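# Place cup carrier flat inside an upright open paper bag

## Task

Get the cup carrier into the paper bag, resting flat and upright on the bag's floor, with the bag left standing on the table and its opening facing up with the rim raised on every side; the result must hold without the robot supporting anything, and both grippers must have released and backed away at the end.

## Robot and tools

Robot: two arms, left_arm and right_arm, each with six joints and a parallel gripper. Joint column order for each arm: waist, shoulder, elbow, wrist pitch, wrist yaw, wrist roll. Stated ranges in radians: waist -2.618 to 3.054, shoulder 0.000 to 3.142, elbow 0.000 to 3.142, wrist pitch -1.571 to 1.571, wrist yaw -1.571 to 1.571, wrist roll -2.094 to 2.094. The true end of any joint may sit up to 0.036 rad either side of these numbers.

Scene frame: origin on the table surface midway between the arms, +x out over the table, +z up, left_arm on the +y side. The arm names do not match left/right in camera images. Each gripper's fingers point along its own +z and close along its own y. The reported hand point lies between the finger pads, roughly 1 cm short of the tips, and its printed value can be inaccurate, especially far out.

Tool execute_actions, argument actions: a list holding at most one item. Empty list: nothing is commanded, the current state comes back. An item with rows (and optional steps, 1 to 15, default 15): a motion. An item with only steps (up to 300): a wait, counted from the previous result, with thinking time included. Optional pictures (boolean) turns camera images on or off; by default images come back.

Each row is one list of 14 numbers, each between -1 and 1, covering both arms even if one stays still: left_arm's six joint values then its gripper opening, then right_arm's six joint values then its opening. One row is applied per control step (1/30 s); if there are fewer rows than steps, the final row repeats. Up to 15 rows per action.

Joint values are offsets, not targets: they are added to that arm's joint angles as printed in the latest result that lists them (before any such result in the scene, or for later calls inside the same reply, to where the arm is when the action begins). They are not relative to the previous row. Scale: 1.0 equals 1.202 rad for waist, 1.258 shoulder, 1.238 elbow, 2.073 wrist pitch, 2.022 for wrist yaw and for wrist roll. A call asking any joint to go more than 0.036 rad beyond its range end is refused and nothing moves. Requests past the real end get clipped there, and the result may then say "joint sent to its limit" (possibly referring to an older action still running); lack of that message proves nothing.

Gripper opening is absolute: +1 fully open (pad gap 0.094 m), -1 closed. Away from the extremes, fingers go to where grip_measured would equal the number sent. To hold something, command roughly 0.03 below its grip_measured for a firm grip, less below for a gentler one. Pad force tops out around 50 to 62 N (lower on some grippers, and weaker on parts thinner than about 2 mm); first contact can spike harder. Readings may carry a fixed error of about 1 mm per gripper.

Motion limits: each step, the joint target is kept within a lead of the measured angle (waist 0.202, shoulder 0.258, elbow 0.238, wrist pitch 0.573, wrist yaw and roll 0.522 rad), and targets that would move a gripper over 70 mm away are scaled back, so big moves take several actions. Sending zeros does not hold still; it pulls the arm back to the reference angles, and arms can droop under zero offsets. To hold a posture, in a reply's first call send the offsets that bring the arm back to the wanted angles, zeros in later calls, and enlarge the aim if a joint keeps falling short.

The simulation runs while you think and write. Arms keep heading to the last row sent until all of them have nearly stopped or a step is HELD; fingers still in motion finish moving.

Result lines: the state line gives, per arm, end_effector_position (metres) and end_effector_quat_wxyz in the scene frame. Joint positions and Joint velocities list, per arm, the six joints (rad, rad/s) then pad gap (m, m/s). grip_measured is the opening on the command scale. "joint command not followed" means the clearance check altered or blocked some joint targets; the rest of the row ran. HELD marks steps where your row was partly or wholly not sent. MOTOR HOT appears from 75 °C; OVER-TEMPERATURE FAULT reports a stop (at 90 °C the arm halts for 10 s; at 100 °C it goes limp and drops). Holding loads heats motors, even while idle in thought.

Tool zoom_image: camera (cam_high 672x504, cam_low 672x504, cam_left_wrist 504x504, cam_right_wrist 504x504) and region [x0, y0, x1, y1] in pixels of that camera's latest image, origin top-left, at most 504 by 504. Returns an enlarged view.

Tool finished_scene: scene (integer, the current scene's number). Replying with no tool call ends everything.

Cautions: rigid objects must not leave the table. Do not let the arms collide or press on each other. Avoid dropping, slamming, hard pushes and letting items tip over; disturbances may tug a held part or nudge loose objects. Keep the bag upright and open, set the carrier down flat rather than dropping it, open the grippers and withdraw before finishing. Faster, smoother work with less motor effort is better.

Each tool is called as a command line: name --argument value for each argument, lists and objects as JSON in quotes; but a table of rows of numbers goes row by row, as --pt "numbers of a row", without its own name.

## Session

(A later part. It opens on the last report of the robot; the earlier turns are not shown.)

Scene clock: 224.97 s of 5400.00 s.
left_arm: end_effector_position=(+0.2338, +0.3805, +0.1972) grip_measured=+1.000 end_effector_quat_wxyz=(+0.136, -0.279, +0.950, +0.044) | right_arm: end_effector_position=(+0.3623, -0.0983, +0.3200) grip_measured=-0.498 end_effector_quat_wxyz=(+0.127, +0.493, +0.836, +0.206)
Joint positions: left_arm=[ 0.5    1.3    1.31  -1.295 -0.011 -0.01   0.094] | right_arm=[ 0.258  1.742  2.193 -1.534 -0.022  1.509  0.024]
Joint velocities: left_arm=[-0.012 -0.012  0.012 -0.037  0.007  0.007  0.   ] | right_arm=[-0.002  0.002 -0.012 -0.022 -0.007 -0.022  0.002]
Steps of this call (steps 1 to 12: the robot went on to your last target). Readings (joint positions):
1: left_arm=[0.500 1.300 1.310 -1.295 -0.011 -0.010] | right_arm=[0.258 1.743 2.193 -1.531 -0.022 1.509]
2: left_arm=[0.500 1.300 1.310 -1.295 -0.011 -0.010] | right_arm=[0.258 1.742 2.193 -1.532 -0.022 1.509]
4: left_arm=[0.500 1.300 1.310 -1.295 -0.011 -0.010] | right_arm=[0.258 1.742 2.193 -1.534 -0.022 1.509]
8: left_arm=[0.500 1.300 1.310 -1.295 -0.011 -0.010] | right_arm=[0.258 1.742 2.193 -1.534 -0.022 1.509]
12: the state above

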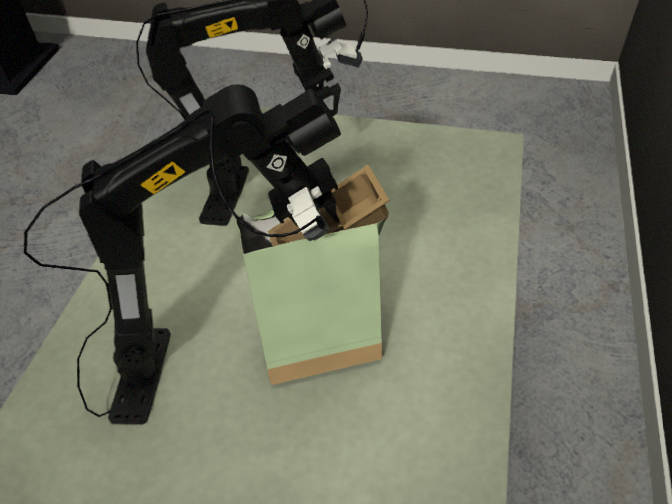

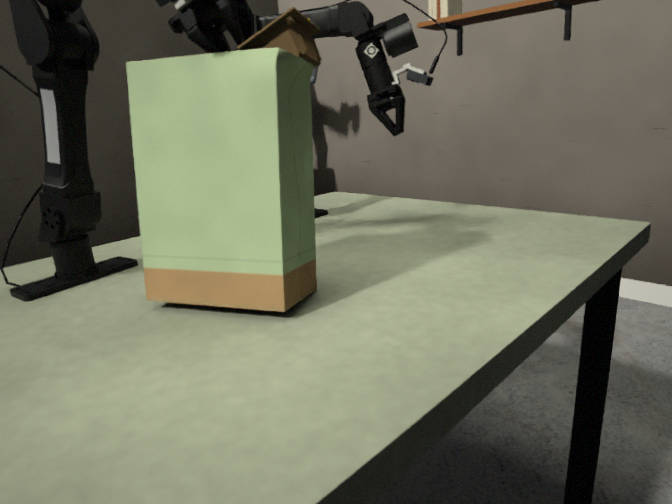

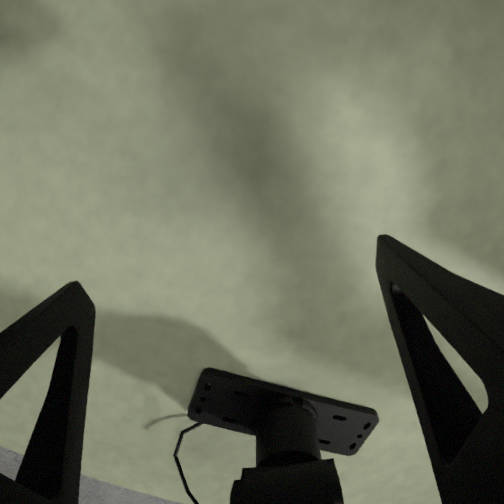

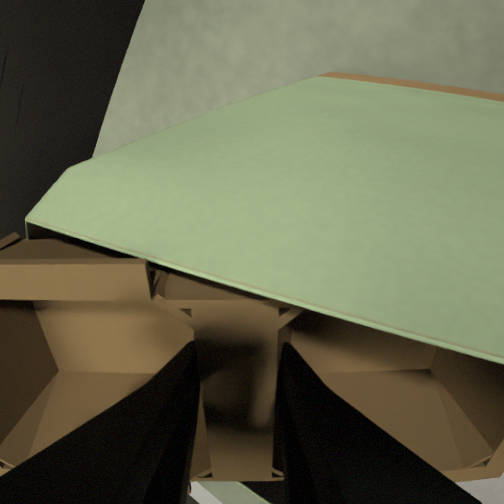

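execute_actions --actions '[{"rows":[[0,0,0,0,0,0,1,0,-0.03,0.04,0,0,0,-0.6],[0,0,0,0,0,0,1,0,-0.06,0.06,0,0,0,-0.6],[0,0,0,0,0,0,1,-0.02,-0.09,0.08,0,0,0,-0.6],[0,0,0,0,0,0,1,-0.04,-0.1,0.09,0,0,0.03,-0.6],[0,0,0,0,0,0,1,-0.06,-0.1,0.09,0,0,0.04,-0.6]]}]' --pictures false

execute_actions --actions '[{"steps":15}]'

Scene clock: 235.70 s of 5400.00 s.
left_arm: end_effector_position=(+0.2338, +0.3805, +0.1972) grip_measured=+1.000 end_effector_quat_wxyz=(+0.136, -0.279, +0.950, +0.044) | right_arm: end_effector_position=(+0.3449, -0.1322, +0.3974) grip_measured=-0.498 end_effector_quat_wxyz=(+0.189, +0.528, +0.772, +0.298)
Joint positions: left_arm=[ 0.5    1.3    1.31  -1.295 -0.011 -0.01   0.094] | right_arm=[ 0.19   1.609  2.294 -1.534 -0.024  1.578  0.024]
Joint velocities: left_arm=[ 0.007  0.002  0.012 -0.007 -0.037 -0.022  0.   ] | right_arm=[-0.012  0.046  0.002 -0.051 -0.066  0.081 -0.   ]
Steps of this call (steps 1 to 15: the robot went on to your last target; steps 16 to 90: nothing new was sent; then 7.23 s passed at rest; steps 91 to 105: all 15 steps of this action). Readings (joint positions):
91: left_arm=[0.500 1.300 1.310 -1.295 -0.011 -0.010] | right_arm=[0.258 1.741 2.196 -1.534 -0.022 1.509]
92: left_arm=[0.500 1.300 1.310 -1.295 -0.011 -0.010] | right_arm=[0.258 1.739 2.202 -1.534 -0.022 1.509]
94: left_arm=[0.500 1.300 1.310 -1.295 -0.011 -0.010] | right_arm=[0.252 1.718 2.223 -1.534 -0.025 1.517]
98: left_arm=[0.500 1.300 1.310 -1.295 -0.011 -0.010] | right_arm=[0.196 1.641 2.275 -1.534 -0.025 1.555]
105: the state above

Scene clock: 236.20 s of 5400.00 s.
left_arm: end_effector_position=(+0.2338, +0.3805, +0.1972) grip_measured=+1.000 end_effector_quat_wxyz=(+0.136, -0.279, +0.950, +0.044) | right_arm: end_effector_position=(+0.3450, -0.1321, +0.3971) grip_measured=-0.498 end_effector_quat_wxyz=(+0.188, +0.530, +0.771, +0.298)
Joint positions: left_arm=[ 0.5    1.3    1.31  -1.295 -0.011 -0.01   0.094] | right_arm=[ 0.19   1.61   2.294 -1.534 -0.024  1.583  0.024]
Joint velocities: left_arm=[ 0.002  0.002 -0.002  0.066 -0.066  0.022  0.   ] | right_arm=[ 0.002  0.002 -0.022  0.066 -0.007 -0.022  0.   ]
Steps of this call (steps 1 to 15: the robot went on to your last target). Readings (joint positions):
1: left_arm=[0.500 1.300 1.310 -1.295 -0.011 -0.010] | right_arm=[0.190 1.610 2.294 -1.534 -0.024 1.579]
2: left_arm=[0.500 1.300 1.310 -1.295 -0.011 -0.010] | right_arm=[0.190 1.610 2.294 -1.534 -0.024 1.580]
4: left_arm=[0.500 1.300 1.310 -1.295 -0.011 -0.010] | right_arm=[0.190 1.610 2.294 -1.534 -0.024 1.581]
8: left_arm=[0.500 1.300 1.310 -1.295 -0.011 -0.010] | right_arm=[0.190 1.610 2.294 -1.534 -0.024 1.582]
15: the state above
All arms were judged still, so your last target was given up. Only a new action makes them travel on or press farther. Fingers that are still opening or closing keep moving.

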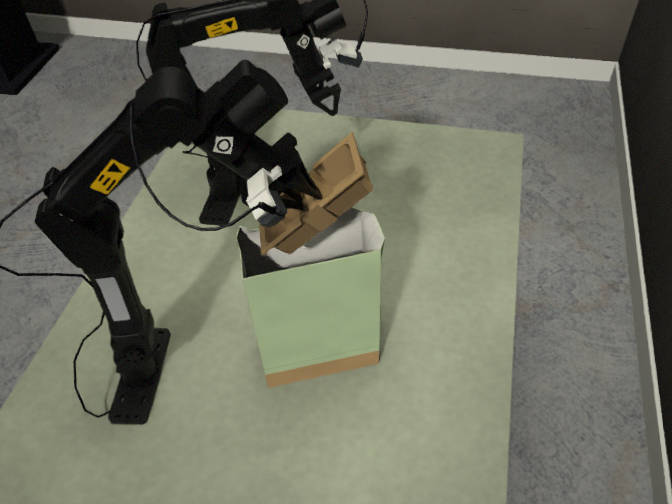

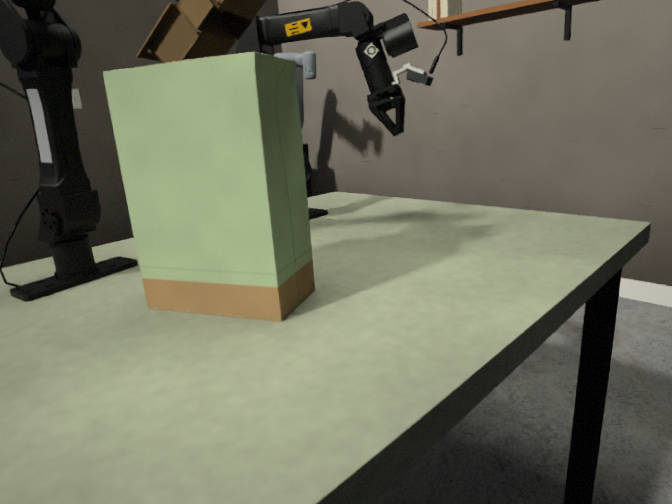

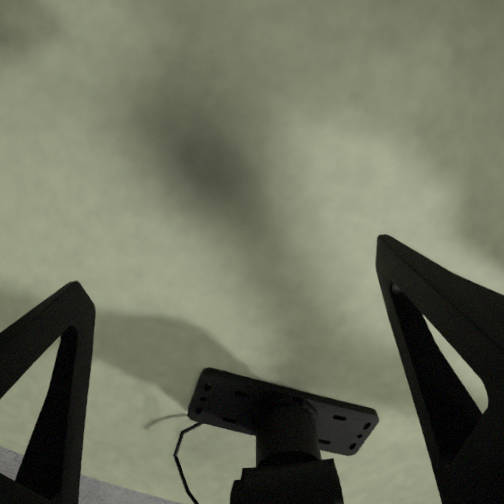

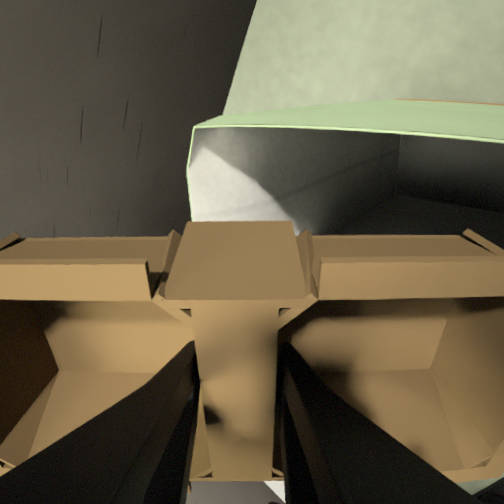

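execute_actions --actions '[{"rows":[[0,0,0,0,0,0,1,-0.02,0.01,-0.02,0,0,0,-0.6],[0,0,0,0,0,0,1,-0.03,0.02,-0.04,0,0,0,-0.6],[0,0,0,0,0,0,1,-0.03,0.04,-0.06,0,0,0,-0.6],[0,0,0,0,0,0,1,-0.03,0.05,-0.08,0,0,0,-0.6],[0,0,0,0,0,0,1,-0.03,0.06,-0.1,0,0,0,-0.6],[0,0,0,0,0,0,1,-0.03,0.065,-0.115,0,0,0,-0.6]]}]' --pictures false

execute_actions --actions '[{"steps":8}]'

Scene clock: 257.53 s of 5400.00 s.
left_arm: end_effector_position=(+0.2338, +0.3805, +0.1972) grip_measured=+1.000 end_effector_quat_wxyz=(+0.136, -0.279, +0.950, +0.044) | right_arm: end_effector_position=(+0.3681, -0.1336, +0.3184) grip_measured=-0.498 end_effector_quat_wxyz=(+0.125, +0.562, +0.792, +0.202)
Joint positions: left_arm=[ 0.5    1.3    1.31  -1.295 -0.011 -0.01   0.094] | right_arm=[ 0.163  1.71   2.151 -1.533 -0.025  1.583  0.024]
Joint velocities: left_arm=[-0.002 -0.007  0.012 -0.022  0.007 -0.037  0.   ] | right_arm=[-0.002 -0.037 -0.002 -0.022 -0.022 -0.007  0.   ]
Steps of this call (steps 1 to 90: nothing new was sent; then 17.83 s passed at rest; steps 91 to 105: all 15 steps of this action). Readings (joint positions):
91: left_arm=[0.500 1.300 1.310 -1.295 -0.011 -0.010] | right_arm=[0.189 1.610 2.294 -1.534 -0.024 1.583]
92: left_arm=[0.500 1.300 1.310 -1.295 -0.011 -0.010] | right_arm=[0.184 1.610 2.289 -1.533 -0.025 1.583]
94: left_arm=[0.500 1.300 1.310 -1.295 -0.011 -0.010] | right_arm=[0.170 1.614 2.263 -1.533 -0.025 1.583]
98: left_arm=[0.500 1.300 1.310 -1.295 -0.011 -0.010] | right_arm=[0.163 1.663 2.184 -1.533 -0.025 1.583]
105: the state above

Scene clock: 257.80 s of 5400.00 s.
left_arm: end_effector_position=(+0.2338, +0.3805, +0.1972) grip_measured=+1.000 end_effector_quat_wxyz=(+0.136, -0.279, +0.950, +0.044) | right_arm: end_effector_position=(+0.3679, -0.1337, +0.3187) grip_measured=-0.498 end_effector_quat_wxyz=(+0.126, +0.562, +0.792, +0.202)
Joint positions: left_arm=[ 0.5    1.3    1.31  -1.295 -0.011 -0.01   0.094] | right_arm=[ 0.163  1.709  2.151 -1.533 -0.025  1.583  0.024]
Joint velocities: left_arm=[ 0.002 -0.012 -0.002 -0.007  0.022 -0.022  0.   ] | right_arm=[ 0.012  0.002 -0.012 -0.066 -0.037  0.007 -0.001]
Steps of this call (steps 1 to 8: the robot went on to your last target). Readings (joint positions):
1: left_arm=[0.500 1.300 1.310 -1.295 -0.011 -0.010] | right_arm=[0.163 1.709 2.151 -1.533 -0.025 1.583]
2: left_arm=[0.500 1.300 1.310 -1.295 -0.011 -0.010] | right_arm=[0.163 1.709 2.151 -1.533 -0.025 1.583]
4: left_arm=[0.500 1.300 1.310 -1.295 -0.011 -0.010] | right_arm=[0.163 1.709 2.151 -1.533 -0.025 1.583]
8: the state above

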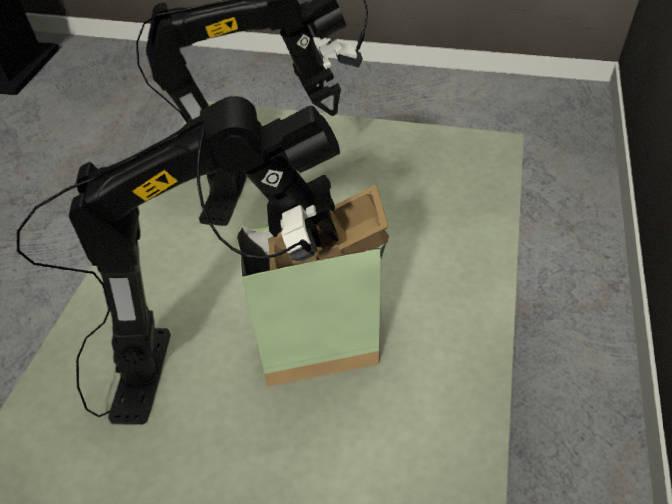

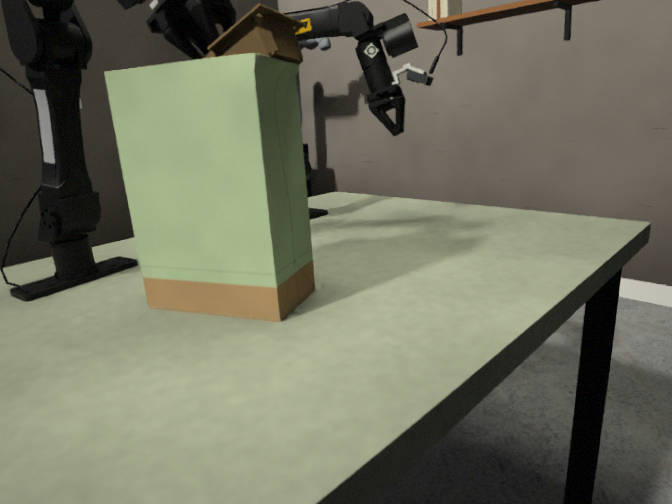

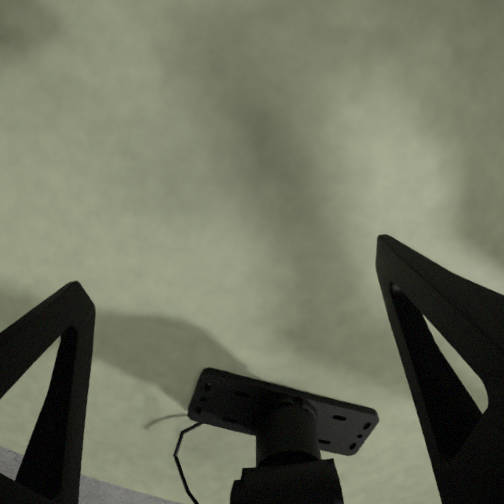

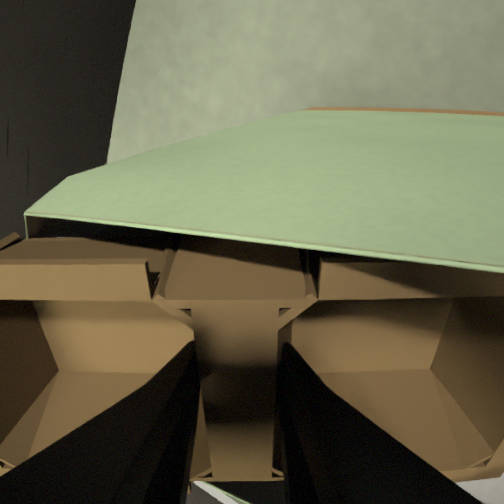

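execute_actions --actions '[{"rows":[[0,0,0,0,0,0,1,0,-0.04,-0.03,0,0,0,-0.6],[0,0,0,0,0,0,1,0,-0.07,-0.06,0,0,0,-0.6],[0,0,0,0,0,0,1,0,-0.08,-0.09,0,0,0,-0.6],[0,0,0,0,0,0,1,0,-0.08,-0.12,0,0,0,-0.6],[0,0,0,0,0,0,1,0,-0.08,-0.15,0,0,0,-0.6],[0,0,0,0,0,0,1,0,-0.08,-0.175,0,0,0,-0.6]]}]' --pictures false

execute_actions --actions '[{"steps":5}]'

Scene clock: 267.47 s of 5400.00 s.
left_arm: end_effector_position=(+0.2338, +0.3805, +0.1972) grip_measured=+1.000 end_effector_quat_wxyz=(+0.136, -0.279, +0.950, +0.044) | right_arm: end_effector_position=(+0.3419, -0.1425, +0.2936) grip_measured=-0.498 end_effector_quat_wxyz=(+0.104, +0.567, +0.798, +0.174)
Joint positions: left_arm=[ 0.5    1.3    1.31  -1.295 -0.011 -0.01   0.094] | right_arm=[ 0.163  1.612  1.958 -1.509 -0.028  1.585  0.024]
Joint velocities: left_arm=[ 0.002  0.007  0.002  0.007 -0.11   0.051  0.   ] | right_arm=[-0.012  0.002 -0.002  0.051  0.022  0.007 -0.   ]
Steps of this call (steps 1 to 15: the robot went on to your last target; steps 16 to 90: nothing new was sent; then 6.17 s passed at rest; steps 91 to 105: all 15 steps of this action). Readings (joint positions):
91: left_arm=[0.500 1.300 1.310 -1.295 -0.011 -0.010] | right_arm=[0.163 1.706 2.147 -1.531 -0.025 1.583]
92: left_arm=[0.500 1.300 1.310 -1.295 -0.011 -0.010] | right_arm=[0.163 1.694 2.129 -1.525 -0.025 1.583]
94: left_arm=[0.500 1.300 1.310 -1.295 -0.011 -0.010] | right_arm=[0.163 1.658 2.073 -1.520 -0.025 1.583]
98: left_arm=[0.500 1.300 1.310 -1.295 -0.011 -0.010] | right_arm=[0.163 1.612 1.980 -1.517 -0.027 1.584]
105: the state above

Scene clock: 267.63 s of 5400.00 s.
left_arm: end_effector_position=(+0.2338, +0.3805, +0.1972) grip_measured=+1.000 end_effector_quat_wxyz=(+0.136, -0.279, +0.950, +0.044) | right_arm: end_effector_position=(+0.3419, -0.1425, +0.2936) grip_measured=-0.498 end_effector_quat_wxyz=(+0.104, +0.567, +0.798, +0.174)
Joint positions: left_arm=[ 0.5    1.3    1.31  -1.295 -0.011 -0.01   0.094] | right_arm=[ 0.163  1.612  1.958 -1.509 -0.028  1.585  0.024]
Joint velocities: left_arm=[-0.002 -0.007  0.017 -0.051 -0.022 -0.037  0.   ] | right_arm=[ 0.012 -0.007 -0.017  0.037  0.007  0.007 -0.001]
Steps of this call (steps 1 to 5: the robot went on to your last target). Readings (joint positions):
1: left_arm=[0.500 1.300 1.310 -1.295 -0.011 -0.010] | right_arm=[0.163 1.612 1.958 -1.509 -0.028 1.585]
2: left_arm=[0.500 1.300 1.310 -1.295 -0.011 -0.010] | right_arm=[0.163 1.612 1.958 -1.509 -0.028 1.585]
4: left_arm=[0.500 1.300 1.310 -1.295 -0.011 -0.010] | right_arm=[0.163 1.612 1.958 -1.509 -0.028 1.585]
5: the state above

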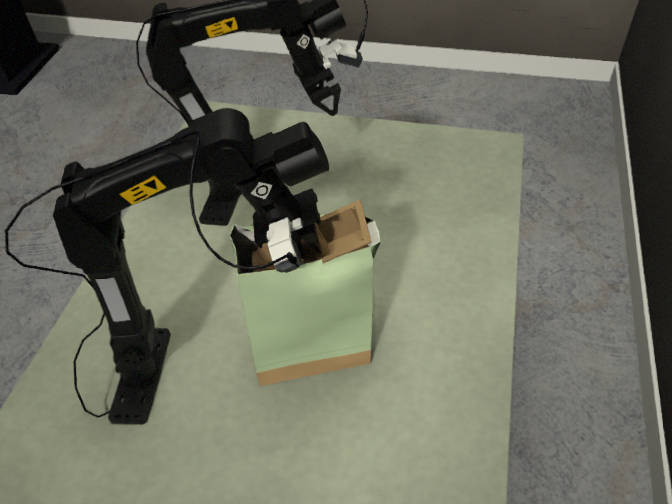

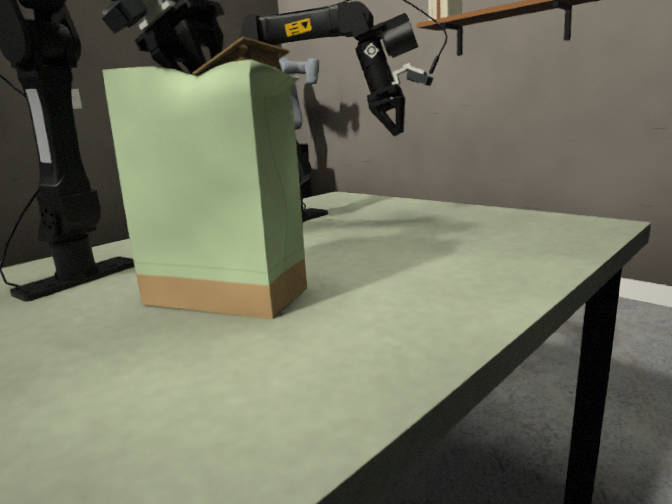

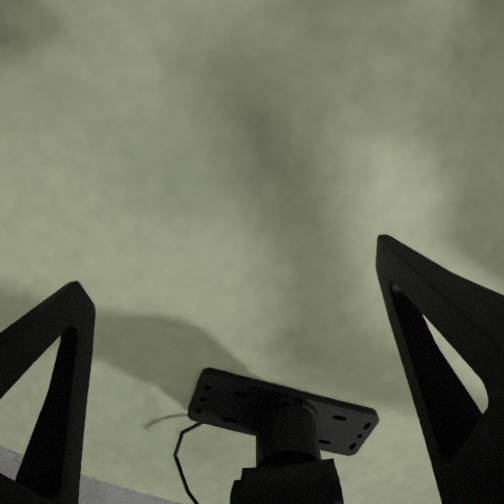

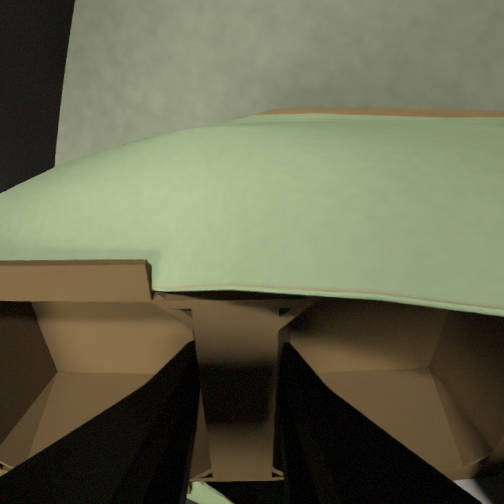

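execute_actions --actions '[{"rows":[[0,0,0,0,0,0,1,0,0,0.05,0,0,0,-0.6],[0,0,0,0,0,0,1,0,0,0.1,0,0,0,-0.6],[0,0,0,0,0,0,1,0,0,0.13,0,0,0,-0.6],[0,0,0,0,0,0,1,0,0,0.13,0,0,0,-0.6],[0,0,0,0,0,0,1,0,0,0.13,0,0,0,-0.6],[0,0,0,0,0,0,1,0,0,0.13,0,0,0,-0.6],[0,0,0,0,0,0,1,0,0,0.13,0,0,0,-0.6],[0,0,0,0,0,0,1,0.03,-0.02,0.11,0,0,0,-0.6],[0,0,0,0,0,0,1,0.045,-0.03,0.09,0,0,0,-0.6]]}]' --pictures false

execute_actions --actions '[{"steps":8}]'

Scene clock: 276.30 s of 5400.00 s.
left_arm: end_effector_position=(+0.2338, +0.3805, +0.1972) grip_measured=+1.000 end_effector_quat_wxyz=(+0.136, -0.279, +0.950, +0.044) | right_arm: end_effector_position=(+0.3419, -0.1251, +0.3394) grip_measured=-0.498 end_effector_quat_wxyz=(+0.140, +0.538, +0.797, +0.236)
Joint positions: left_arm=[ 0.5    1.3    1.31  -1.295 -0.011 -0.01   0.094] | right_arm=[ 0.21   1.598  2.087 -1.505 -0.028  1.585  0.024]
Joint velocities: left_arm=[ 0.002  0.007  0.012 -0.022  0.037 -0.007  0.   ] | right_arm=[-0.012 -0.007 -0.017  0.022  0.037 -0.022 -0.   ]
Steps of this call (steps 1 to 15: the robot went on to your last target; steps 16 to 90: nothing new was sent; then 5.17 s passed at rest; steps 91 to 105: all 15 steps of this action). Readings (joint positions):
91: left_arm=[0.500 1.300 1.310 -1.295 -0.011 -0.010] | right_arm=[0.163 1.612 1.964 -1.509 -0.028 1.585]
92: left_arm=[0.500 1.300 1.310 -1.295 -0.011 -0.010] | right_arm=[0.163 1.616 1.983 -1.512 -0.028 1.585]
94: left_arm=[0.500 1.300 1.310 -1.295 -0.011 -0.010] | right_arm=[0.163 1.622 2.044 -1.511 -0.028 1.585]
98: left_arm=[0.500 1.300 1.310 -1.295 -0.011 -0.010] | right_arm=[0.166 1.613 2.097 -1.506 -0.027 1.585]
105: the state above

Scene clock: 276.57 s of 5400.00 s.
left_arm: end_effector_position=(+0.2338, +0.3805, +0.1972) grip_measured=+1.000 end_effector_quat_wxyz=(+0.136, -0.279, +0.950, +0.044) | right_arm: end_effector_position=(+0.3418, -0.1251, +0.3388) grip_measured=-0.498 end_effector_quat_wxyz=(+0.139, +0.538, +0.798, +0.235)
Joint positions: left_arm=[ 0.5    1.3    1.31  -1.295 -0.011 -0.01   0.094] | right_arm=[ 0.21   1.598  2.085 -1.505 -0.028  1.585  0.024]
Joint velocities: left_arm=[-0.002 -0.002 -0.022 -0.081  0.007 -0.007  0.   ] | right_arm=[ 0.012 -0.012 -0.012  0.037  0.022 -0.095  0.001]
Steps of this call (steps 1 to 8: the robot went on to your last target). Readings (joint positions):
1: left_arm=[0.500 1.300 1.310 -1.295 -0.011 -0.010] | right_arm=[0.210 1.598 2.086 -1.505 -0.028 1.585]
2: left_arm=[0.500 1.300 1.310 -1.295 -0.011 -0.010] | right_arm=[0.210 1.598 2.086 -1.505 -0.028 1.585]
4: left_arm=[0.500 1.300 1.310 -1.295 -0.011 -0.010] | right_arm=[0.210 1.598 2.085 -1.505 -0.028 1.585]
8: the state above

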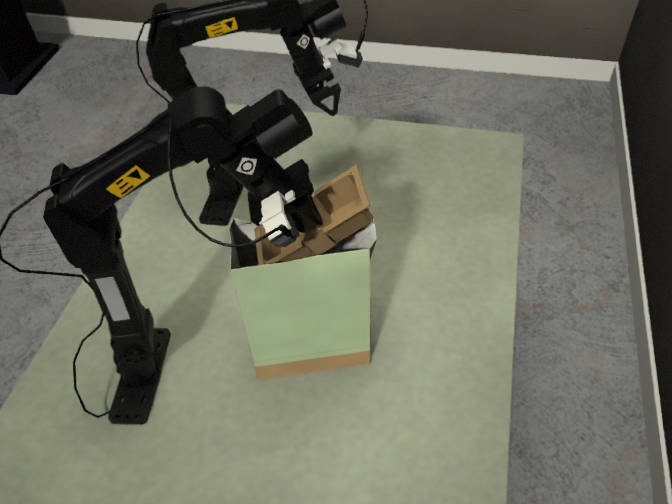

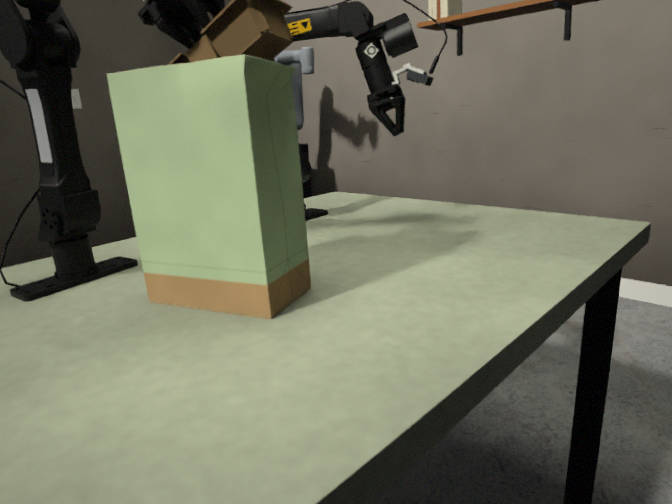

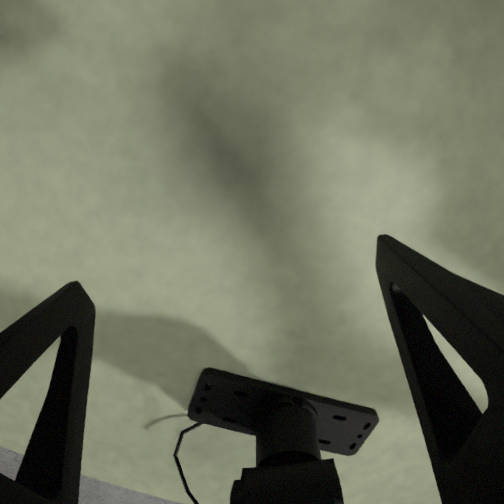

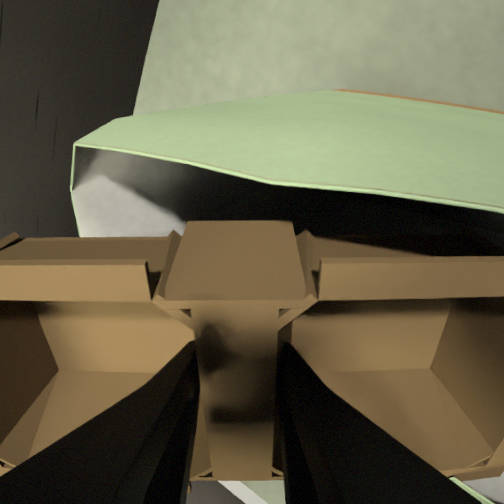

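execute_actions --actions '[{"rows":[[0,0,0,0,0,0,1,-0.01,-0.02,-0.02,0,0,0.03,-0.6],[0,0,0,0,0,0,1,-0.01,-0.03,-0.04,0,0,0.05,-0.6],[0,0,0,0,0,0,1,-0.01,-0.03,-0.06,0,0,0.05,-0.6],[0,0,0,0,0,0,1,-0.01,-0.03,-0.08,0,0,0.05,-0.6],[0,0,0,0,0,0,1,-0.01,-0.03,-0.1,0,0,0.05,-0.6],[0,0,0,0,0,0,1,-0.01,-0.03,-0.12,0,0,0.05,-0.6]]}]'

Scene clock: 288.67 s of 5400.00 s.
left_arm: end_effector_position=(+0.2338, +0.3805, +0.1972) grip_measured=+1.000 end_effector_quat_wxyz=(+0.136, -0.279, +0.950, +0.044) | right_arm: end_effector_position=(+0.3297, -0.1301, +0.3025) grip_measured=-0.498 end_effector_quat_wxyz=(+0.100, +0.582, +0.783, +0.194)
Joint positions: left_arm=[ 0.5    1.3    1.31  -1.295 -0.011 -0.01   0.094] | right_arm=[ 0.21   1.573  1.944 -1.502 -0.028  1.674  0.024]
Joint velocities: left_arm=[ 0.012 -0.012  0.002 -0.037 -0.066 -0.007  0.   ] | right_arm=[ 0.017  0.007 -0.002  0.022  0.022  0.066 -0.   ]
Steps of this call (steps 1 to 15: the robot went on to your last target; steps 16 to 90: nothing new was sent; then 8.60 s passed at rest; steps 91 to 105: all 15 steps of this action). Readings (joint positions):
91: left_arm=[0.500 1.300 1.310 -1.295 -0.011 -0.010] | right_arm=[0.210 1.598 2.085 -1.505 -0.028 1.593]
92: left_arm=[0.500 1.300 1.310 -1.295 -0.011 -0.010] | right_arm=[0.210 1.595 2.078 -1.503 -0.028 1.608]
94: left_arm=[0.500 1.300 1.310 -1.295 -0.011 -0.010] | right_arm=[0.210 1.582 2.044 -1.500 -0.028 1.633]
98: left_arm=[0.500 1.300 1.310 -1.295 -0.011 -0.010] | right_arm=[0.210 1.573 1.962 -1.502 -0.028 1.660]
105: the state above

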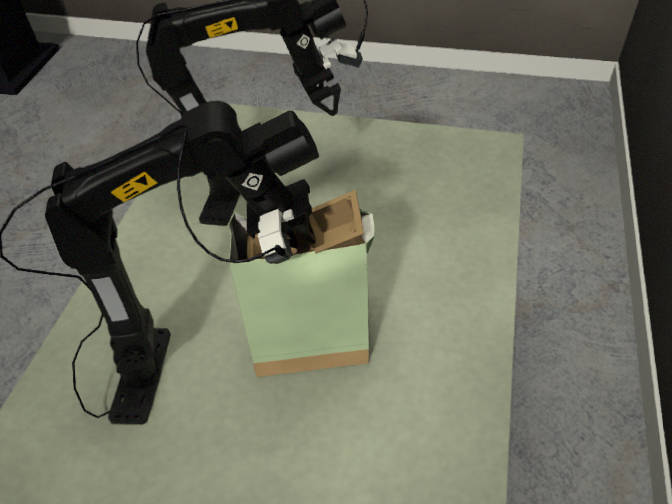

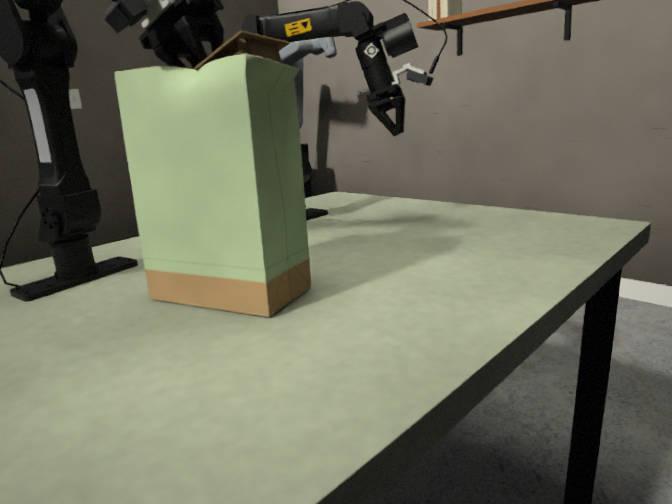

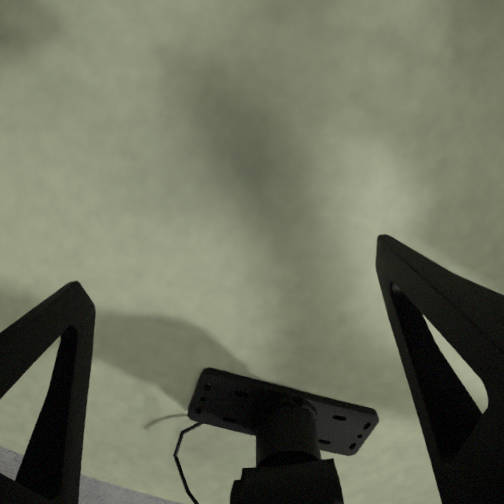

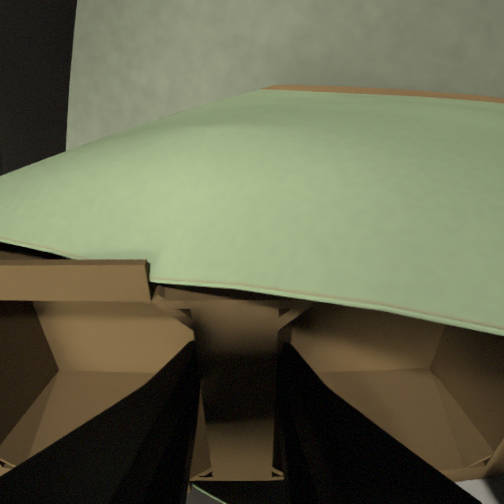

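execute_actions --actions '[{"rows":[[0,0,0,0,0,0,1,0,0,0.05,0,0,0,-0.6],[0,0,0,0,0,0,1,0,0,0.1,0,0,0,-0.6],[0,0,0,0,0,0,1,0,0,0.1,0,0,0,-0.6],[0,0,0,0,0,0,1,0,0,0.1,0,0,0,-0.6],[0,0,0,0,0,0,1,0,0,0.1,0,0,-0.05,-0.6],[0,0,0,0,0,0,1,0,0,0.1,0,0,-0.1,-0.6],[0,0,0,0,0,0,1,0,0,0.1,0,0,-0.13,-0.6]]}]' --pictures false

execute_actions --actions '[{"steps":8}]'

Scene clock: 297.43 s of 5400.00 s.
left_arm: end_effector_position=(+0.2338, +0.3805, +0.1972) grip_measured=+1.000 end_effector_quat_wxyz=(+0.136, -0.279, +0.950, +0.044) | right_arm: end_effector_position=(+0.3369, -0.1271, +0.3327) grip_measured=-0.498 end_effector_quat_wxyz=(+0.149, +0.485, +0.834, +0.218)
Joint positions: left_arm=[ 0.5    1.3    1.31  -1.295 -0.011 -0.01   0.094] | right_arm=[ 0.21   1.579  2.046 -1.503 -0.028  1.451  0.024]
Joint velocities: left_arm=[-0.012  0.002 -0.007 -0.022 -0.022 -0.022  0.   ] | right_arm=[ 0.007 -0.012  0.012  0.037 -0.037 -0.227  0.   ]
Steps of this call (steps 1 to 15: the robot went on to your last target; steps 16 to 90: nothing new was sent; then 5.27 s passed at rest; steps 91 to 105: all 15 steps of this action). Readings (joint positions):
91: left_arm=[0.500 1.300 1.310 -1.295 -0.011 -0.010] | right_arm=[0.210 1.573 1.948 -1.503 -0.028 1.678]
92: left_arm=[0.500 1.300 1.310 -1.295 -0.011 -0.010] | right_arm=[0.210 1.577 1.966 -1.507 -0.028 1.678]
94: left_arm=[0.500 1.300 1.310 -1.295 -0.011 -0.010] | right_arm=[0.210 1.581 2.011 -1.504 -0.028 1.678]
98: left_arm=[0.500 1.300 1.310 -1.295 -0.011 -0.010] | right_arm=[0.210 1.579 2.046 -1.503 -0.028 1.558]
105: the state above

Scene clock: 297.70 s of 5400.00 s.
left_arm: end_effector_position=(+0.2338, +0.3805, +0.1972) grip_measured=+1.000 end_effector_quat_wxyz=(+0.136, -0.279, +0.950, +0.044) | right_arm: end_effector_position=(+0.3369, -0.1271, +0.3327) grip_measured=-0.498 end_effector_quat_wxyz=(+0.152, +0.475, +0.839, +0.217)
Joint positions: left_arm=[ 0.5    1.3    1.31  -1.295 -0.011 -0.01   0.094] | right_arm=[ 0.21   1.579  2.046 -1.503 -0.028  1.428  0.024]
Joint velocities: left_arm=[-0.007 -0.002  0.002 -0.037 -0.051  0.022  0.   ] | right_arm=[-0.002 -0.012 -0.007 -0.022 -0.066 -0.022 -0.001]
Steps of this call (steps 1 to 8: the robot went on to your last target). Readings (joint positions):
1: left_arm=[0.500 1.300 1.310 -1.295 -0.011 -0.010] | right_arm=[0.210 1.579 2.046 -1.503 -0.028 1.445]
2: left_arm=[0.500 1.300 1.310 -1.295 -0.011 -0.010] | right_arm=[0.210 1.579 2.046 -1.503 -0.028 1.441]
4: left_arm=[0.500 1.300 1.310 -1.295 -0.011 -0.010] | right_arm=[0.210 1.579 2.046 -1.503 -0.028 1.435]
8: the state above

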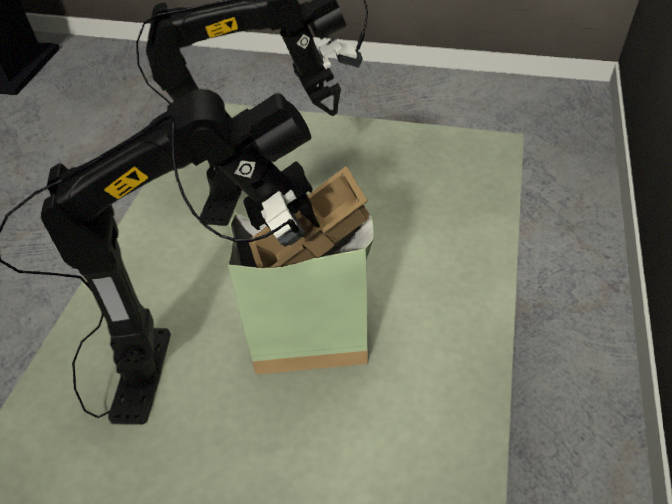

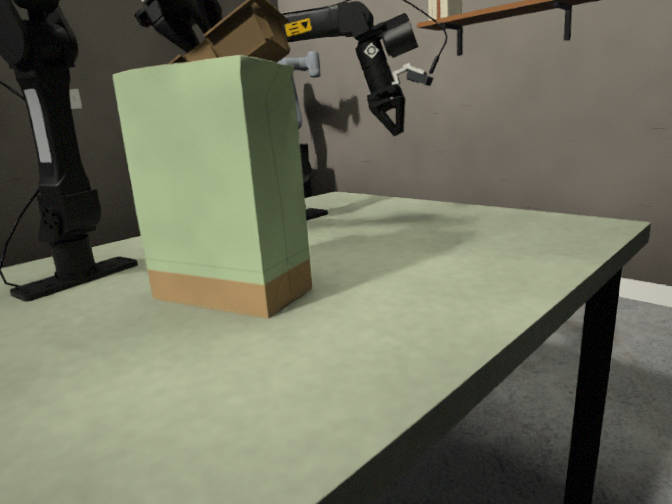

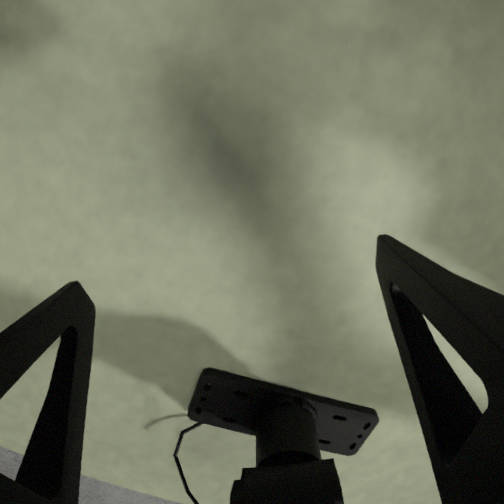

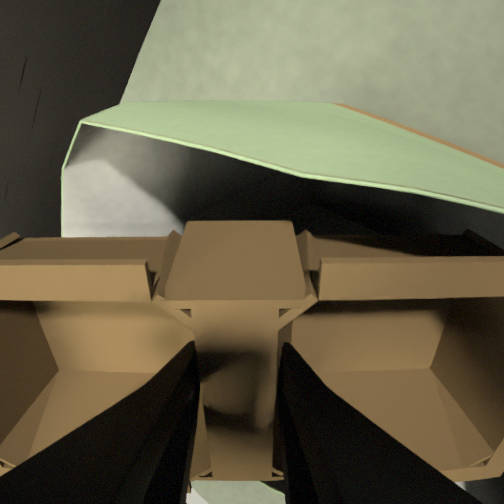

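execute_actions --actions '[{"rows":[[0,0,0,0,0,0,1,0,0,-0.02,0,0,0,-0.6],[0,0,0,0,0,0,1,0,0,-0.04,0,0,0,-0.6],[0,0,0,0,0,0,1,0,0,-0.06,0,0,0,-0.6],[0,0,0,0,0,0,1,0,0,-0.08,0,0,0,-0.6],[0,0,0,0,0,0,1,0,0,-0.1,0,0,0,-0.6],[0,0,0,0,0,0,1,0,0,-0.12,0,0,0,-0.6]]}]'

Scene clock: 304.87 s of 5400.00 s.
left_arm: end_effector_position=(+0.2338, +0.3805, +0.1972) grip_measured=+1.000 end_effector_quat_wxyz=(+0.136, -0.279, +0.950, +0.044) | right_arm: end_effector_position=(+0.3286, -0.1302, +0.2880) grip_measured=-0.498 end_effector_quat_wxyz=(+0.110, +0.482, +0.854, +0.164)
Joint positions: left_arm=[ 0.5    1.3    1.31  -1.295 -0.011 -0.01   0.094] | right_arm=[ 0.21   1.582  1.905 -1.499 -0.03   1.423  0.024]
Joint velocities: left_arm=[ 0.002  0.002  0.007  0.022 -0.051 -0.007  0.   ] | right_arm=[ 0.007 -0.022  0.002  0.037  0.066  0.007  0.   ]
Steps of this call (steps 1 to 30: the robot went on to your last target; steps 31 to 90: nothing new was sent; then 3.67 s passed at rest; steps 91 to 105: all 15 steps of this action). Readings (joint positions):
91: left_arm=[0.500 1.300 1.310 -1.295 -0.011 -0.010] | right_arm=[0.210 1.579 2.046 -1.503 -0.028 1.423]
92: left_arm=[0.500 1.300 1.310 -1.295 -0.011 -0.010] | right_arm=[0.210 1.579 2.041 -1.501 -0.028 1.423]
94: left_arm=[0.500 1.300 1.310 -1.295 -0.011 -0.010] | right_arm=[0.210 1.579 2.013 -1.500 -0.028 1.423]
98: left_arm=[0.500 1.300 1.310 -1.295 -0.011 -0.010] | right_arm=[0.210 1.581 1.921 -1.499 -0.030 1.423]
105: the state above

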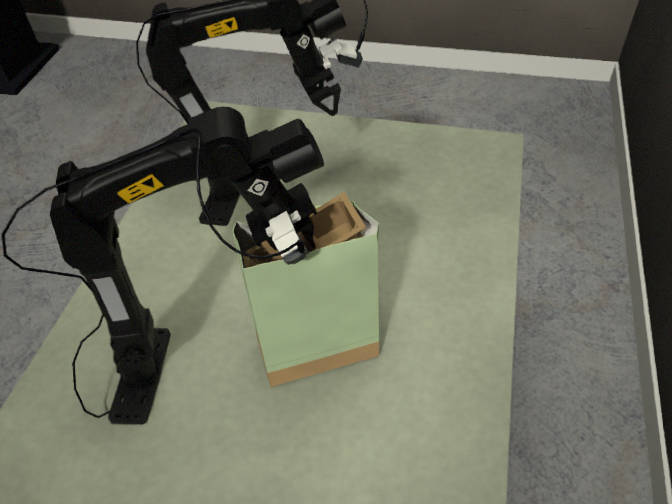

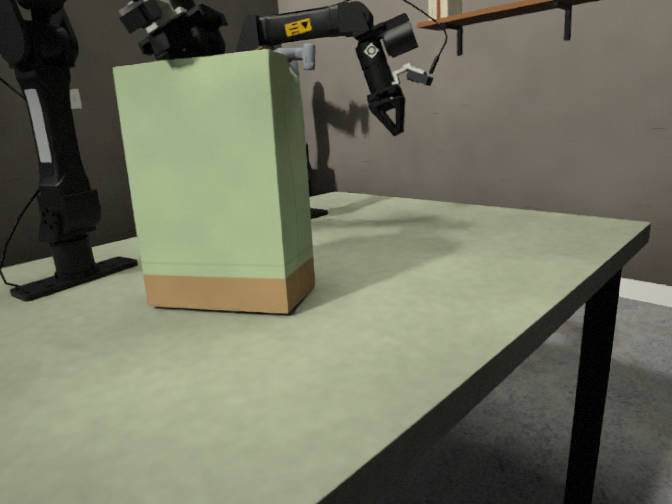

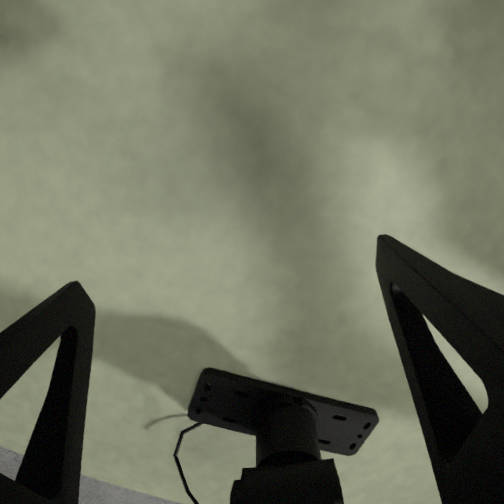

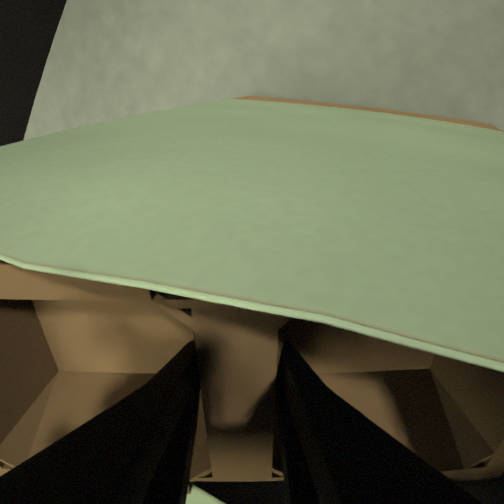

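zoom_image --camera "cam_high" --region '[220,170,400,300]'

Region (220, 170, 400, 300) of cam_high's 672x504 image, scaled by 2.800, with more detail than that image has.

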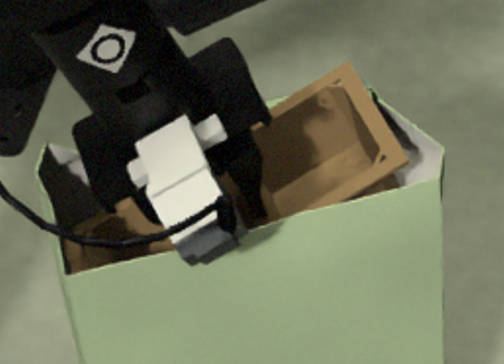

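execute_actions --actions '[{"rows":[[0,0,0,0,0,0,1,-0.015,0,0.02,0,0,0.04,-0.6],[0,0,0,0,0,0,1,-0.03,0,0.02,0,0,0.07,-0.6],[0,0,0,0,0,0,1,-0.03,0,0.02,0,0,0.07,-0.6],[0,0,0,0,0,0,1,-0.03,0,0.02,0,0,0.07,-0.6],[0,0,0,0,0,0,1,-0.03,0,0.02,0,0,0.07,-0.6],[0,0,0,0,0,0,1,-0.03,0,0.02,0,0,0.07,-0.6],[0,0,0,0,0,0,1,-0.03,0.01,0,0,0,0.07,-0.6],[0,0,0,0,0,0,1,-0.03,0.02,-0.02,0,0,0.07,-0.6],[0,0,0,0,0,0,1,-0.03,0.03,-0.04,0,0,0.07,-0.6],[0,0,0,0,0,0,1,-0.03,0.04,-0.06,0,0,0.07,-0.6]]}]' --pictures false

execute_actions --actions '[{"steps":6}]'

zoom_image --camera "cam_high" --region '[220,170,400,300]'

Scene clock: 320.17 s of 5400.00 s.
left_arm: end_effector_position=(+0.2338, +0.3805, +0.1972) grip_measured=+1.000 end_effector_quat_wxyz=(+0.136, -0.279, +0.950, +0.044) | right_arm: end_effector_position=(+0.3326, -0.1383, +0.2555) grip_measured=-0.498 end_effector_quat_wxyz=(+0.071, +0.553, +0.821, +0.127)
Joint positions: left_arm=[ 0.5    1.3    1.31  -1.295 -0.011 -0.01   0.094] | right_arm=[ 0.182  1.627  1.844 -1.497 -0.031  1.552  0.024]
Joint velocities: left_arm=[ 0.007  0.002  0.012 -0.051  0.007 -0.007  0.   ] | right_arm=[ 0.027  0.193 -0.12   0.022  0.037 -0.037 -0.   ]
Steps of this call (steps 1 to 15: the robot went on to your last target; steps 16 to 90: nothing new was sent; then 11.80 s passed at rest; steps 91 to 105: all 15 steps of this action). Readings (joint positions):
91: left_arm=[0.500 1.300 1.310 -1.295 -0.011 -0.010] | right_arm=[0.210 1.582 1.905 -1.499 -0.030 1.435]
92: left_arm=[0.500 1.300 1.310 -1.295 -0.011 -0.010] | right_arm=[0.205 1.582 1.905 -1.499 -0.031 1.456]
94: left_arm=[0.500 1.300 1.310 -1.295 -0.011 -0.010] | right_arm=[0.192 1.582 1.905 -1.499 -0.031 1.493]
98: left_arm=[0.500 1.300 1.310 -1.295 -0.011 -0.010] | right_arm=[0.182 1.583 1.905 -1.499 -0.031 1.531]
105: the state above

Scene clock: 320.37 s of 5400.00 s.
left_arm: end_effector_position=(+0.2338, +0.3805, +0.1972) grip_measured=+1.000 end_effector_quat_wxyz=(+0.136, -0.279, +0.950, +0.044) | right_arm: end_effector_position=(+0.3330, -0.1381, +0.2511) grip_measured=-0.498 end_effector_quat_wxyz=(+0.066, +0.555, +0.820, +0.122)
Joint positions: left_arm=[ 0.5    1.3    1.31  -1.295 -0.011 -0.01   0.094] | right_arm=[ 0.182  1.636  1.838 -1.497 -0.031  1.556  0.024]
Joint velocities: left_arm=[ 0.012 -0.022  0.002 -0.022  0.007  0.007  0.   ] | right_arm=[-0.002 -0.012  0.002 -0.037 -0.022 -0.007  0.   ]
Steps of this call (steps 1 to 6: the robot went on to your last target). Readings (joint positions):
1: left_arm=[0.500 1.300 1.310 -1.295 -0.011 -0.010] | right_arm=[0.182 1.632 1.840 -1.497 -0.031 1.553]
2: left_arm=[0.500 1.300 1.310 -1.295 -0.011 -0.010] | right_arm=[0.182 1.635 1.838 -1.497 -0.031 1.554]
4: left_arm=[0.500 1.300 1.310 -1.295 -0.011 -0.010] | right_arm=[0.182 1.636 1.838 -1.497 -0.031 1.555]
6: the state above

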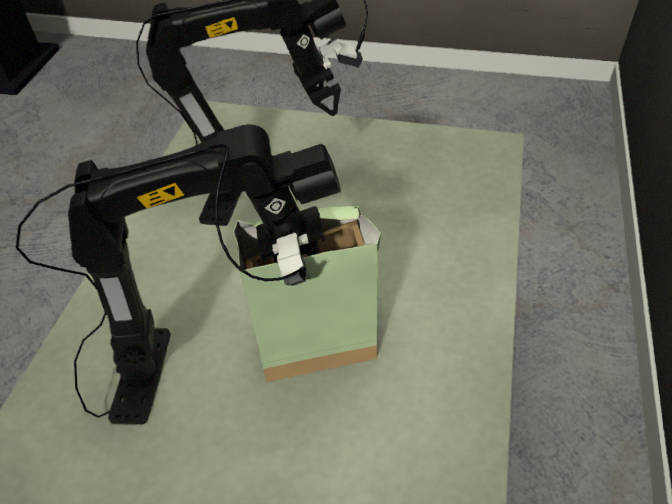

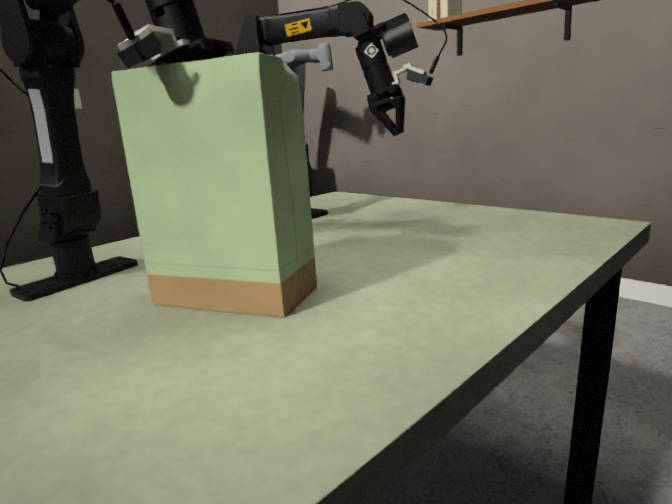

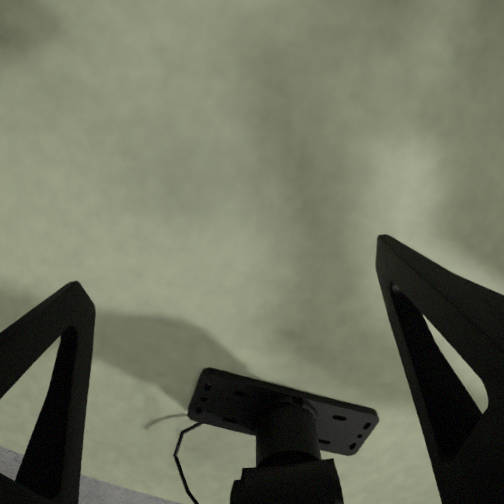

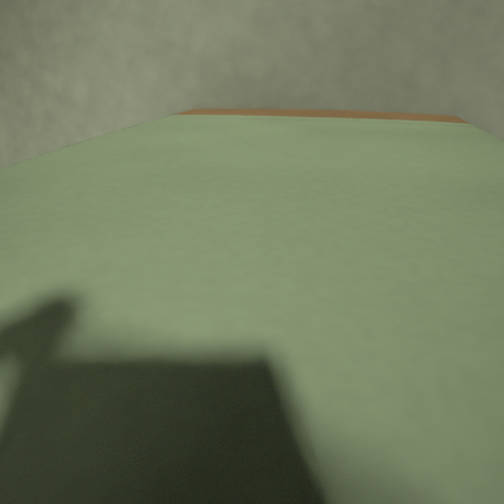

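Region (220, 170, 400, 300) of cam_high's 672x504 image, scaled by 2.800, with more detail than that image has.

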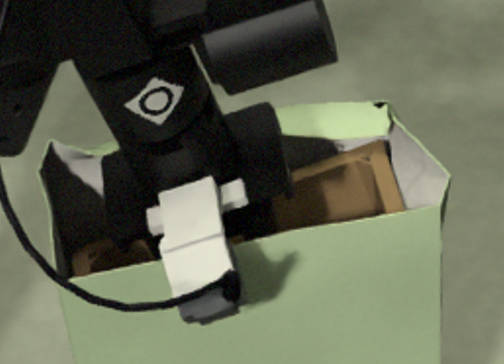

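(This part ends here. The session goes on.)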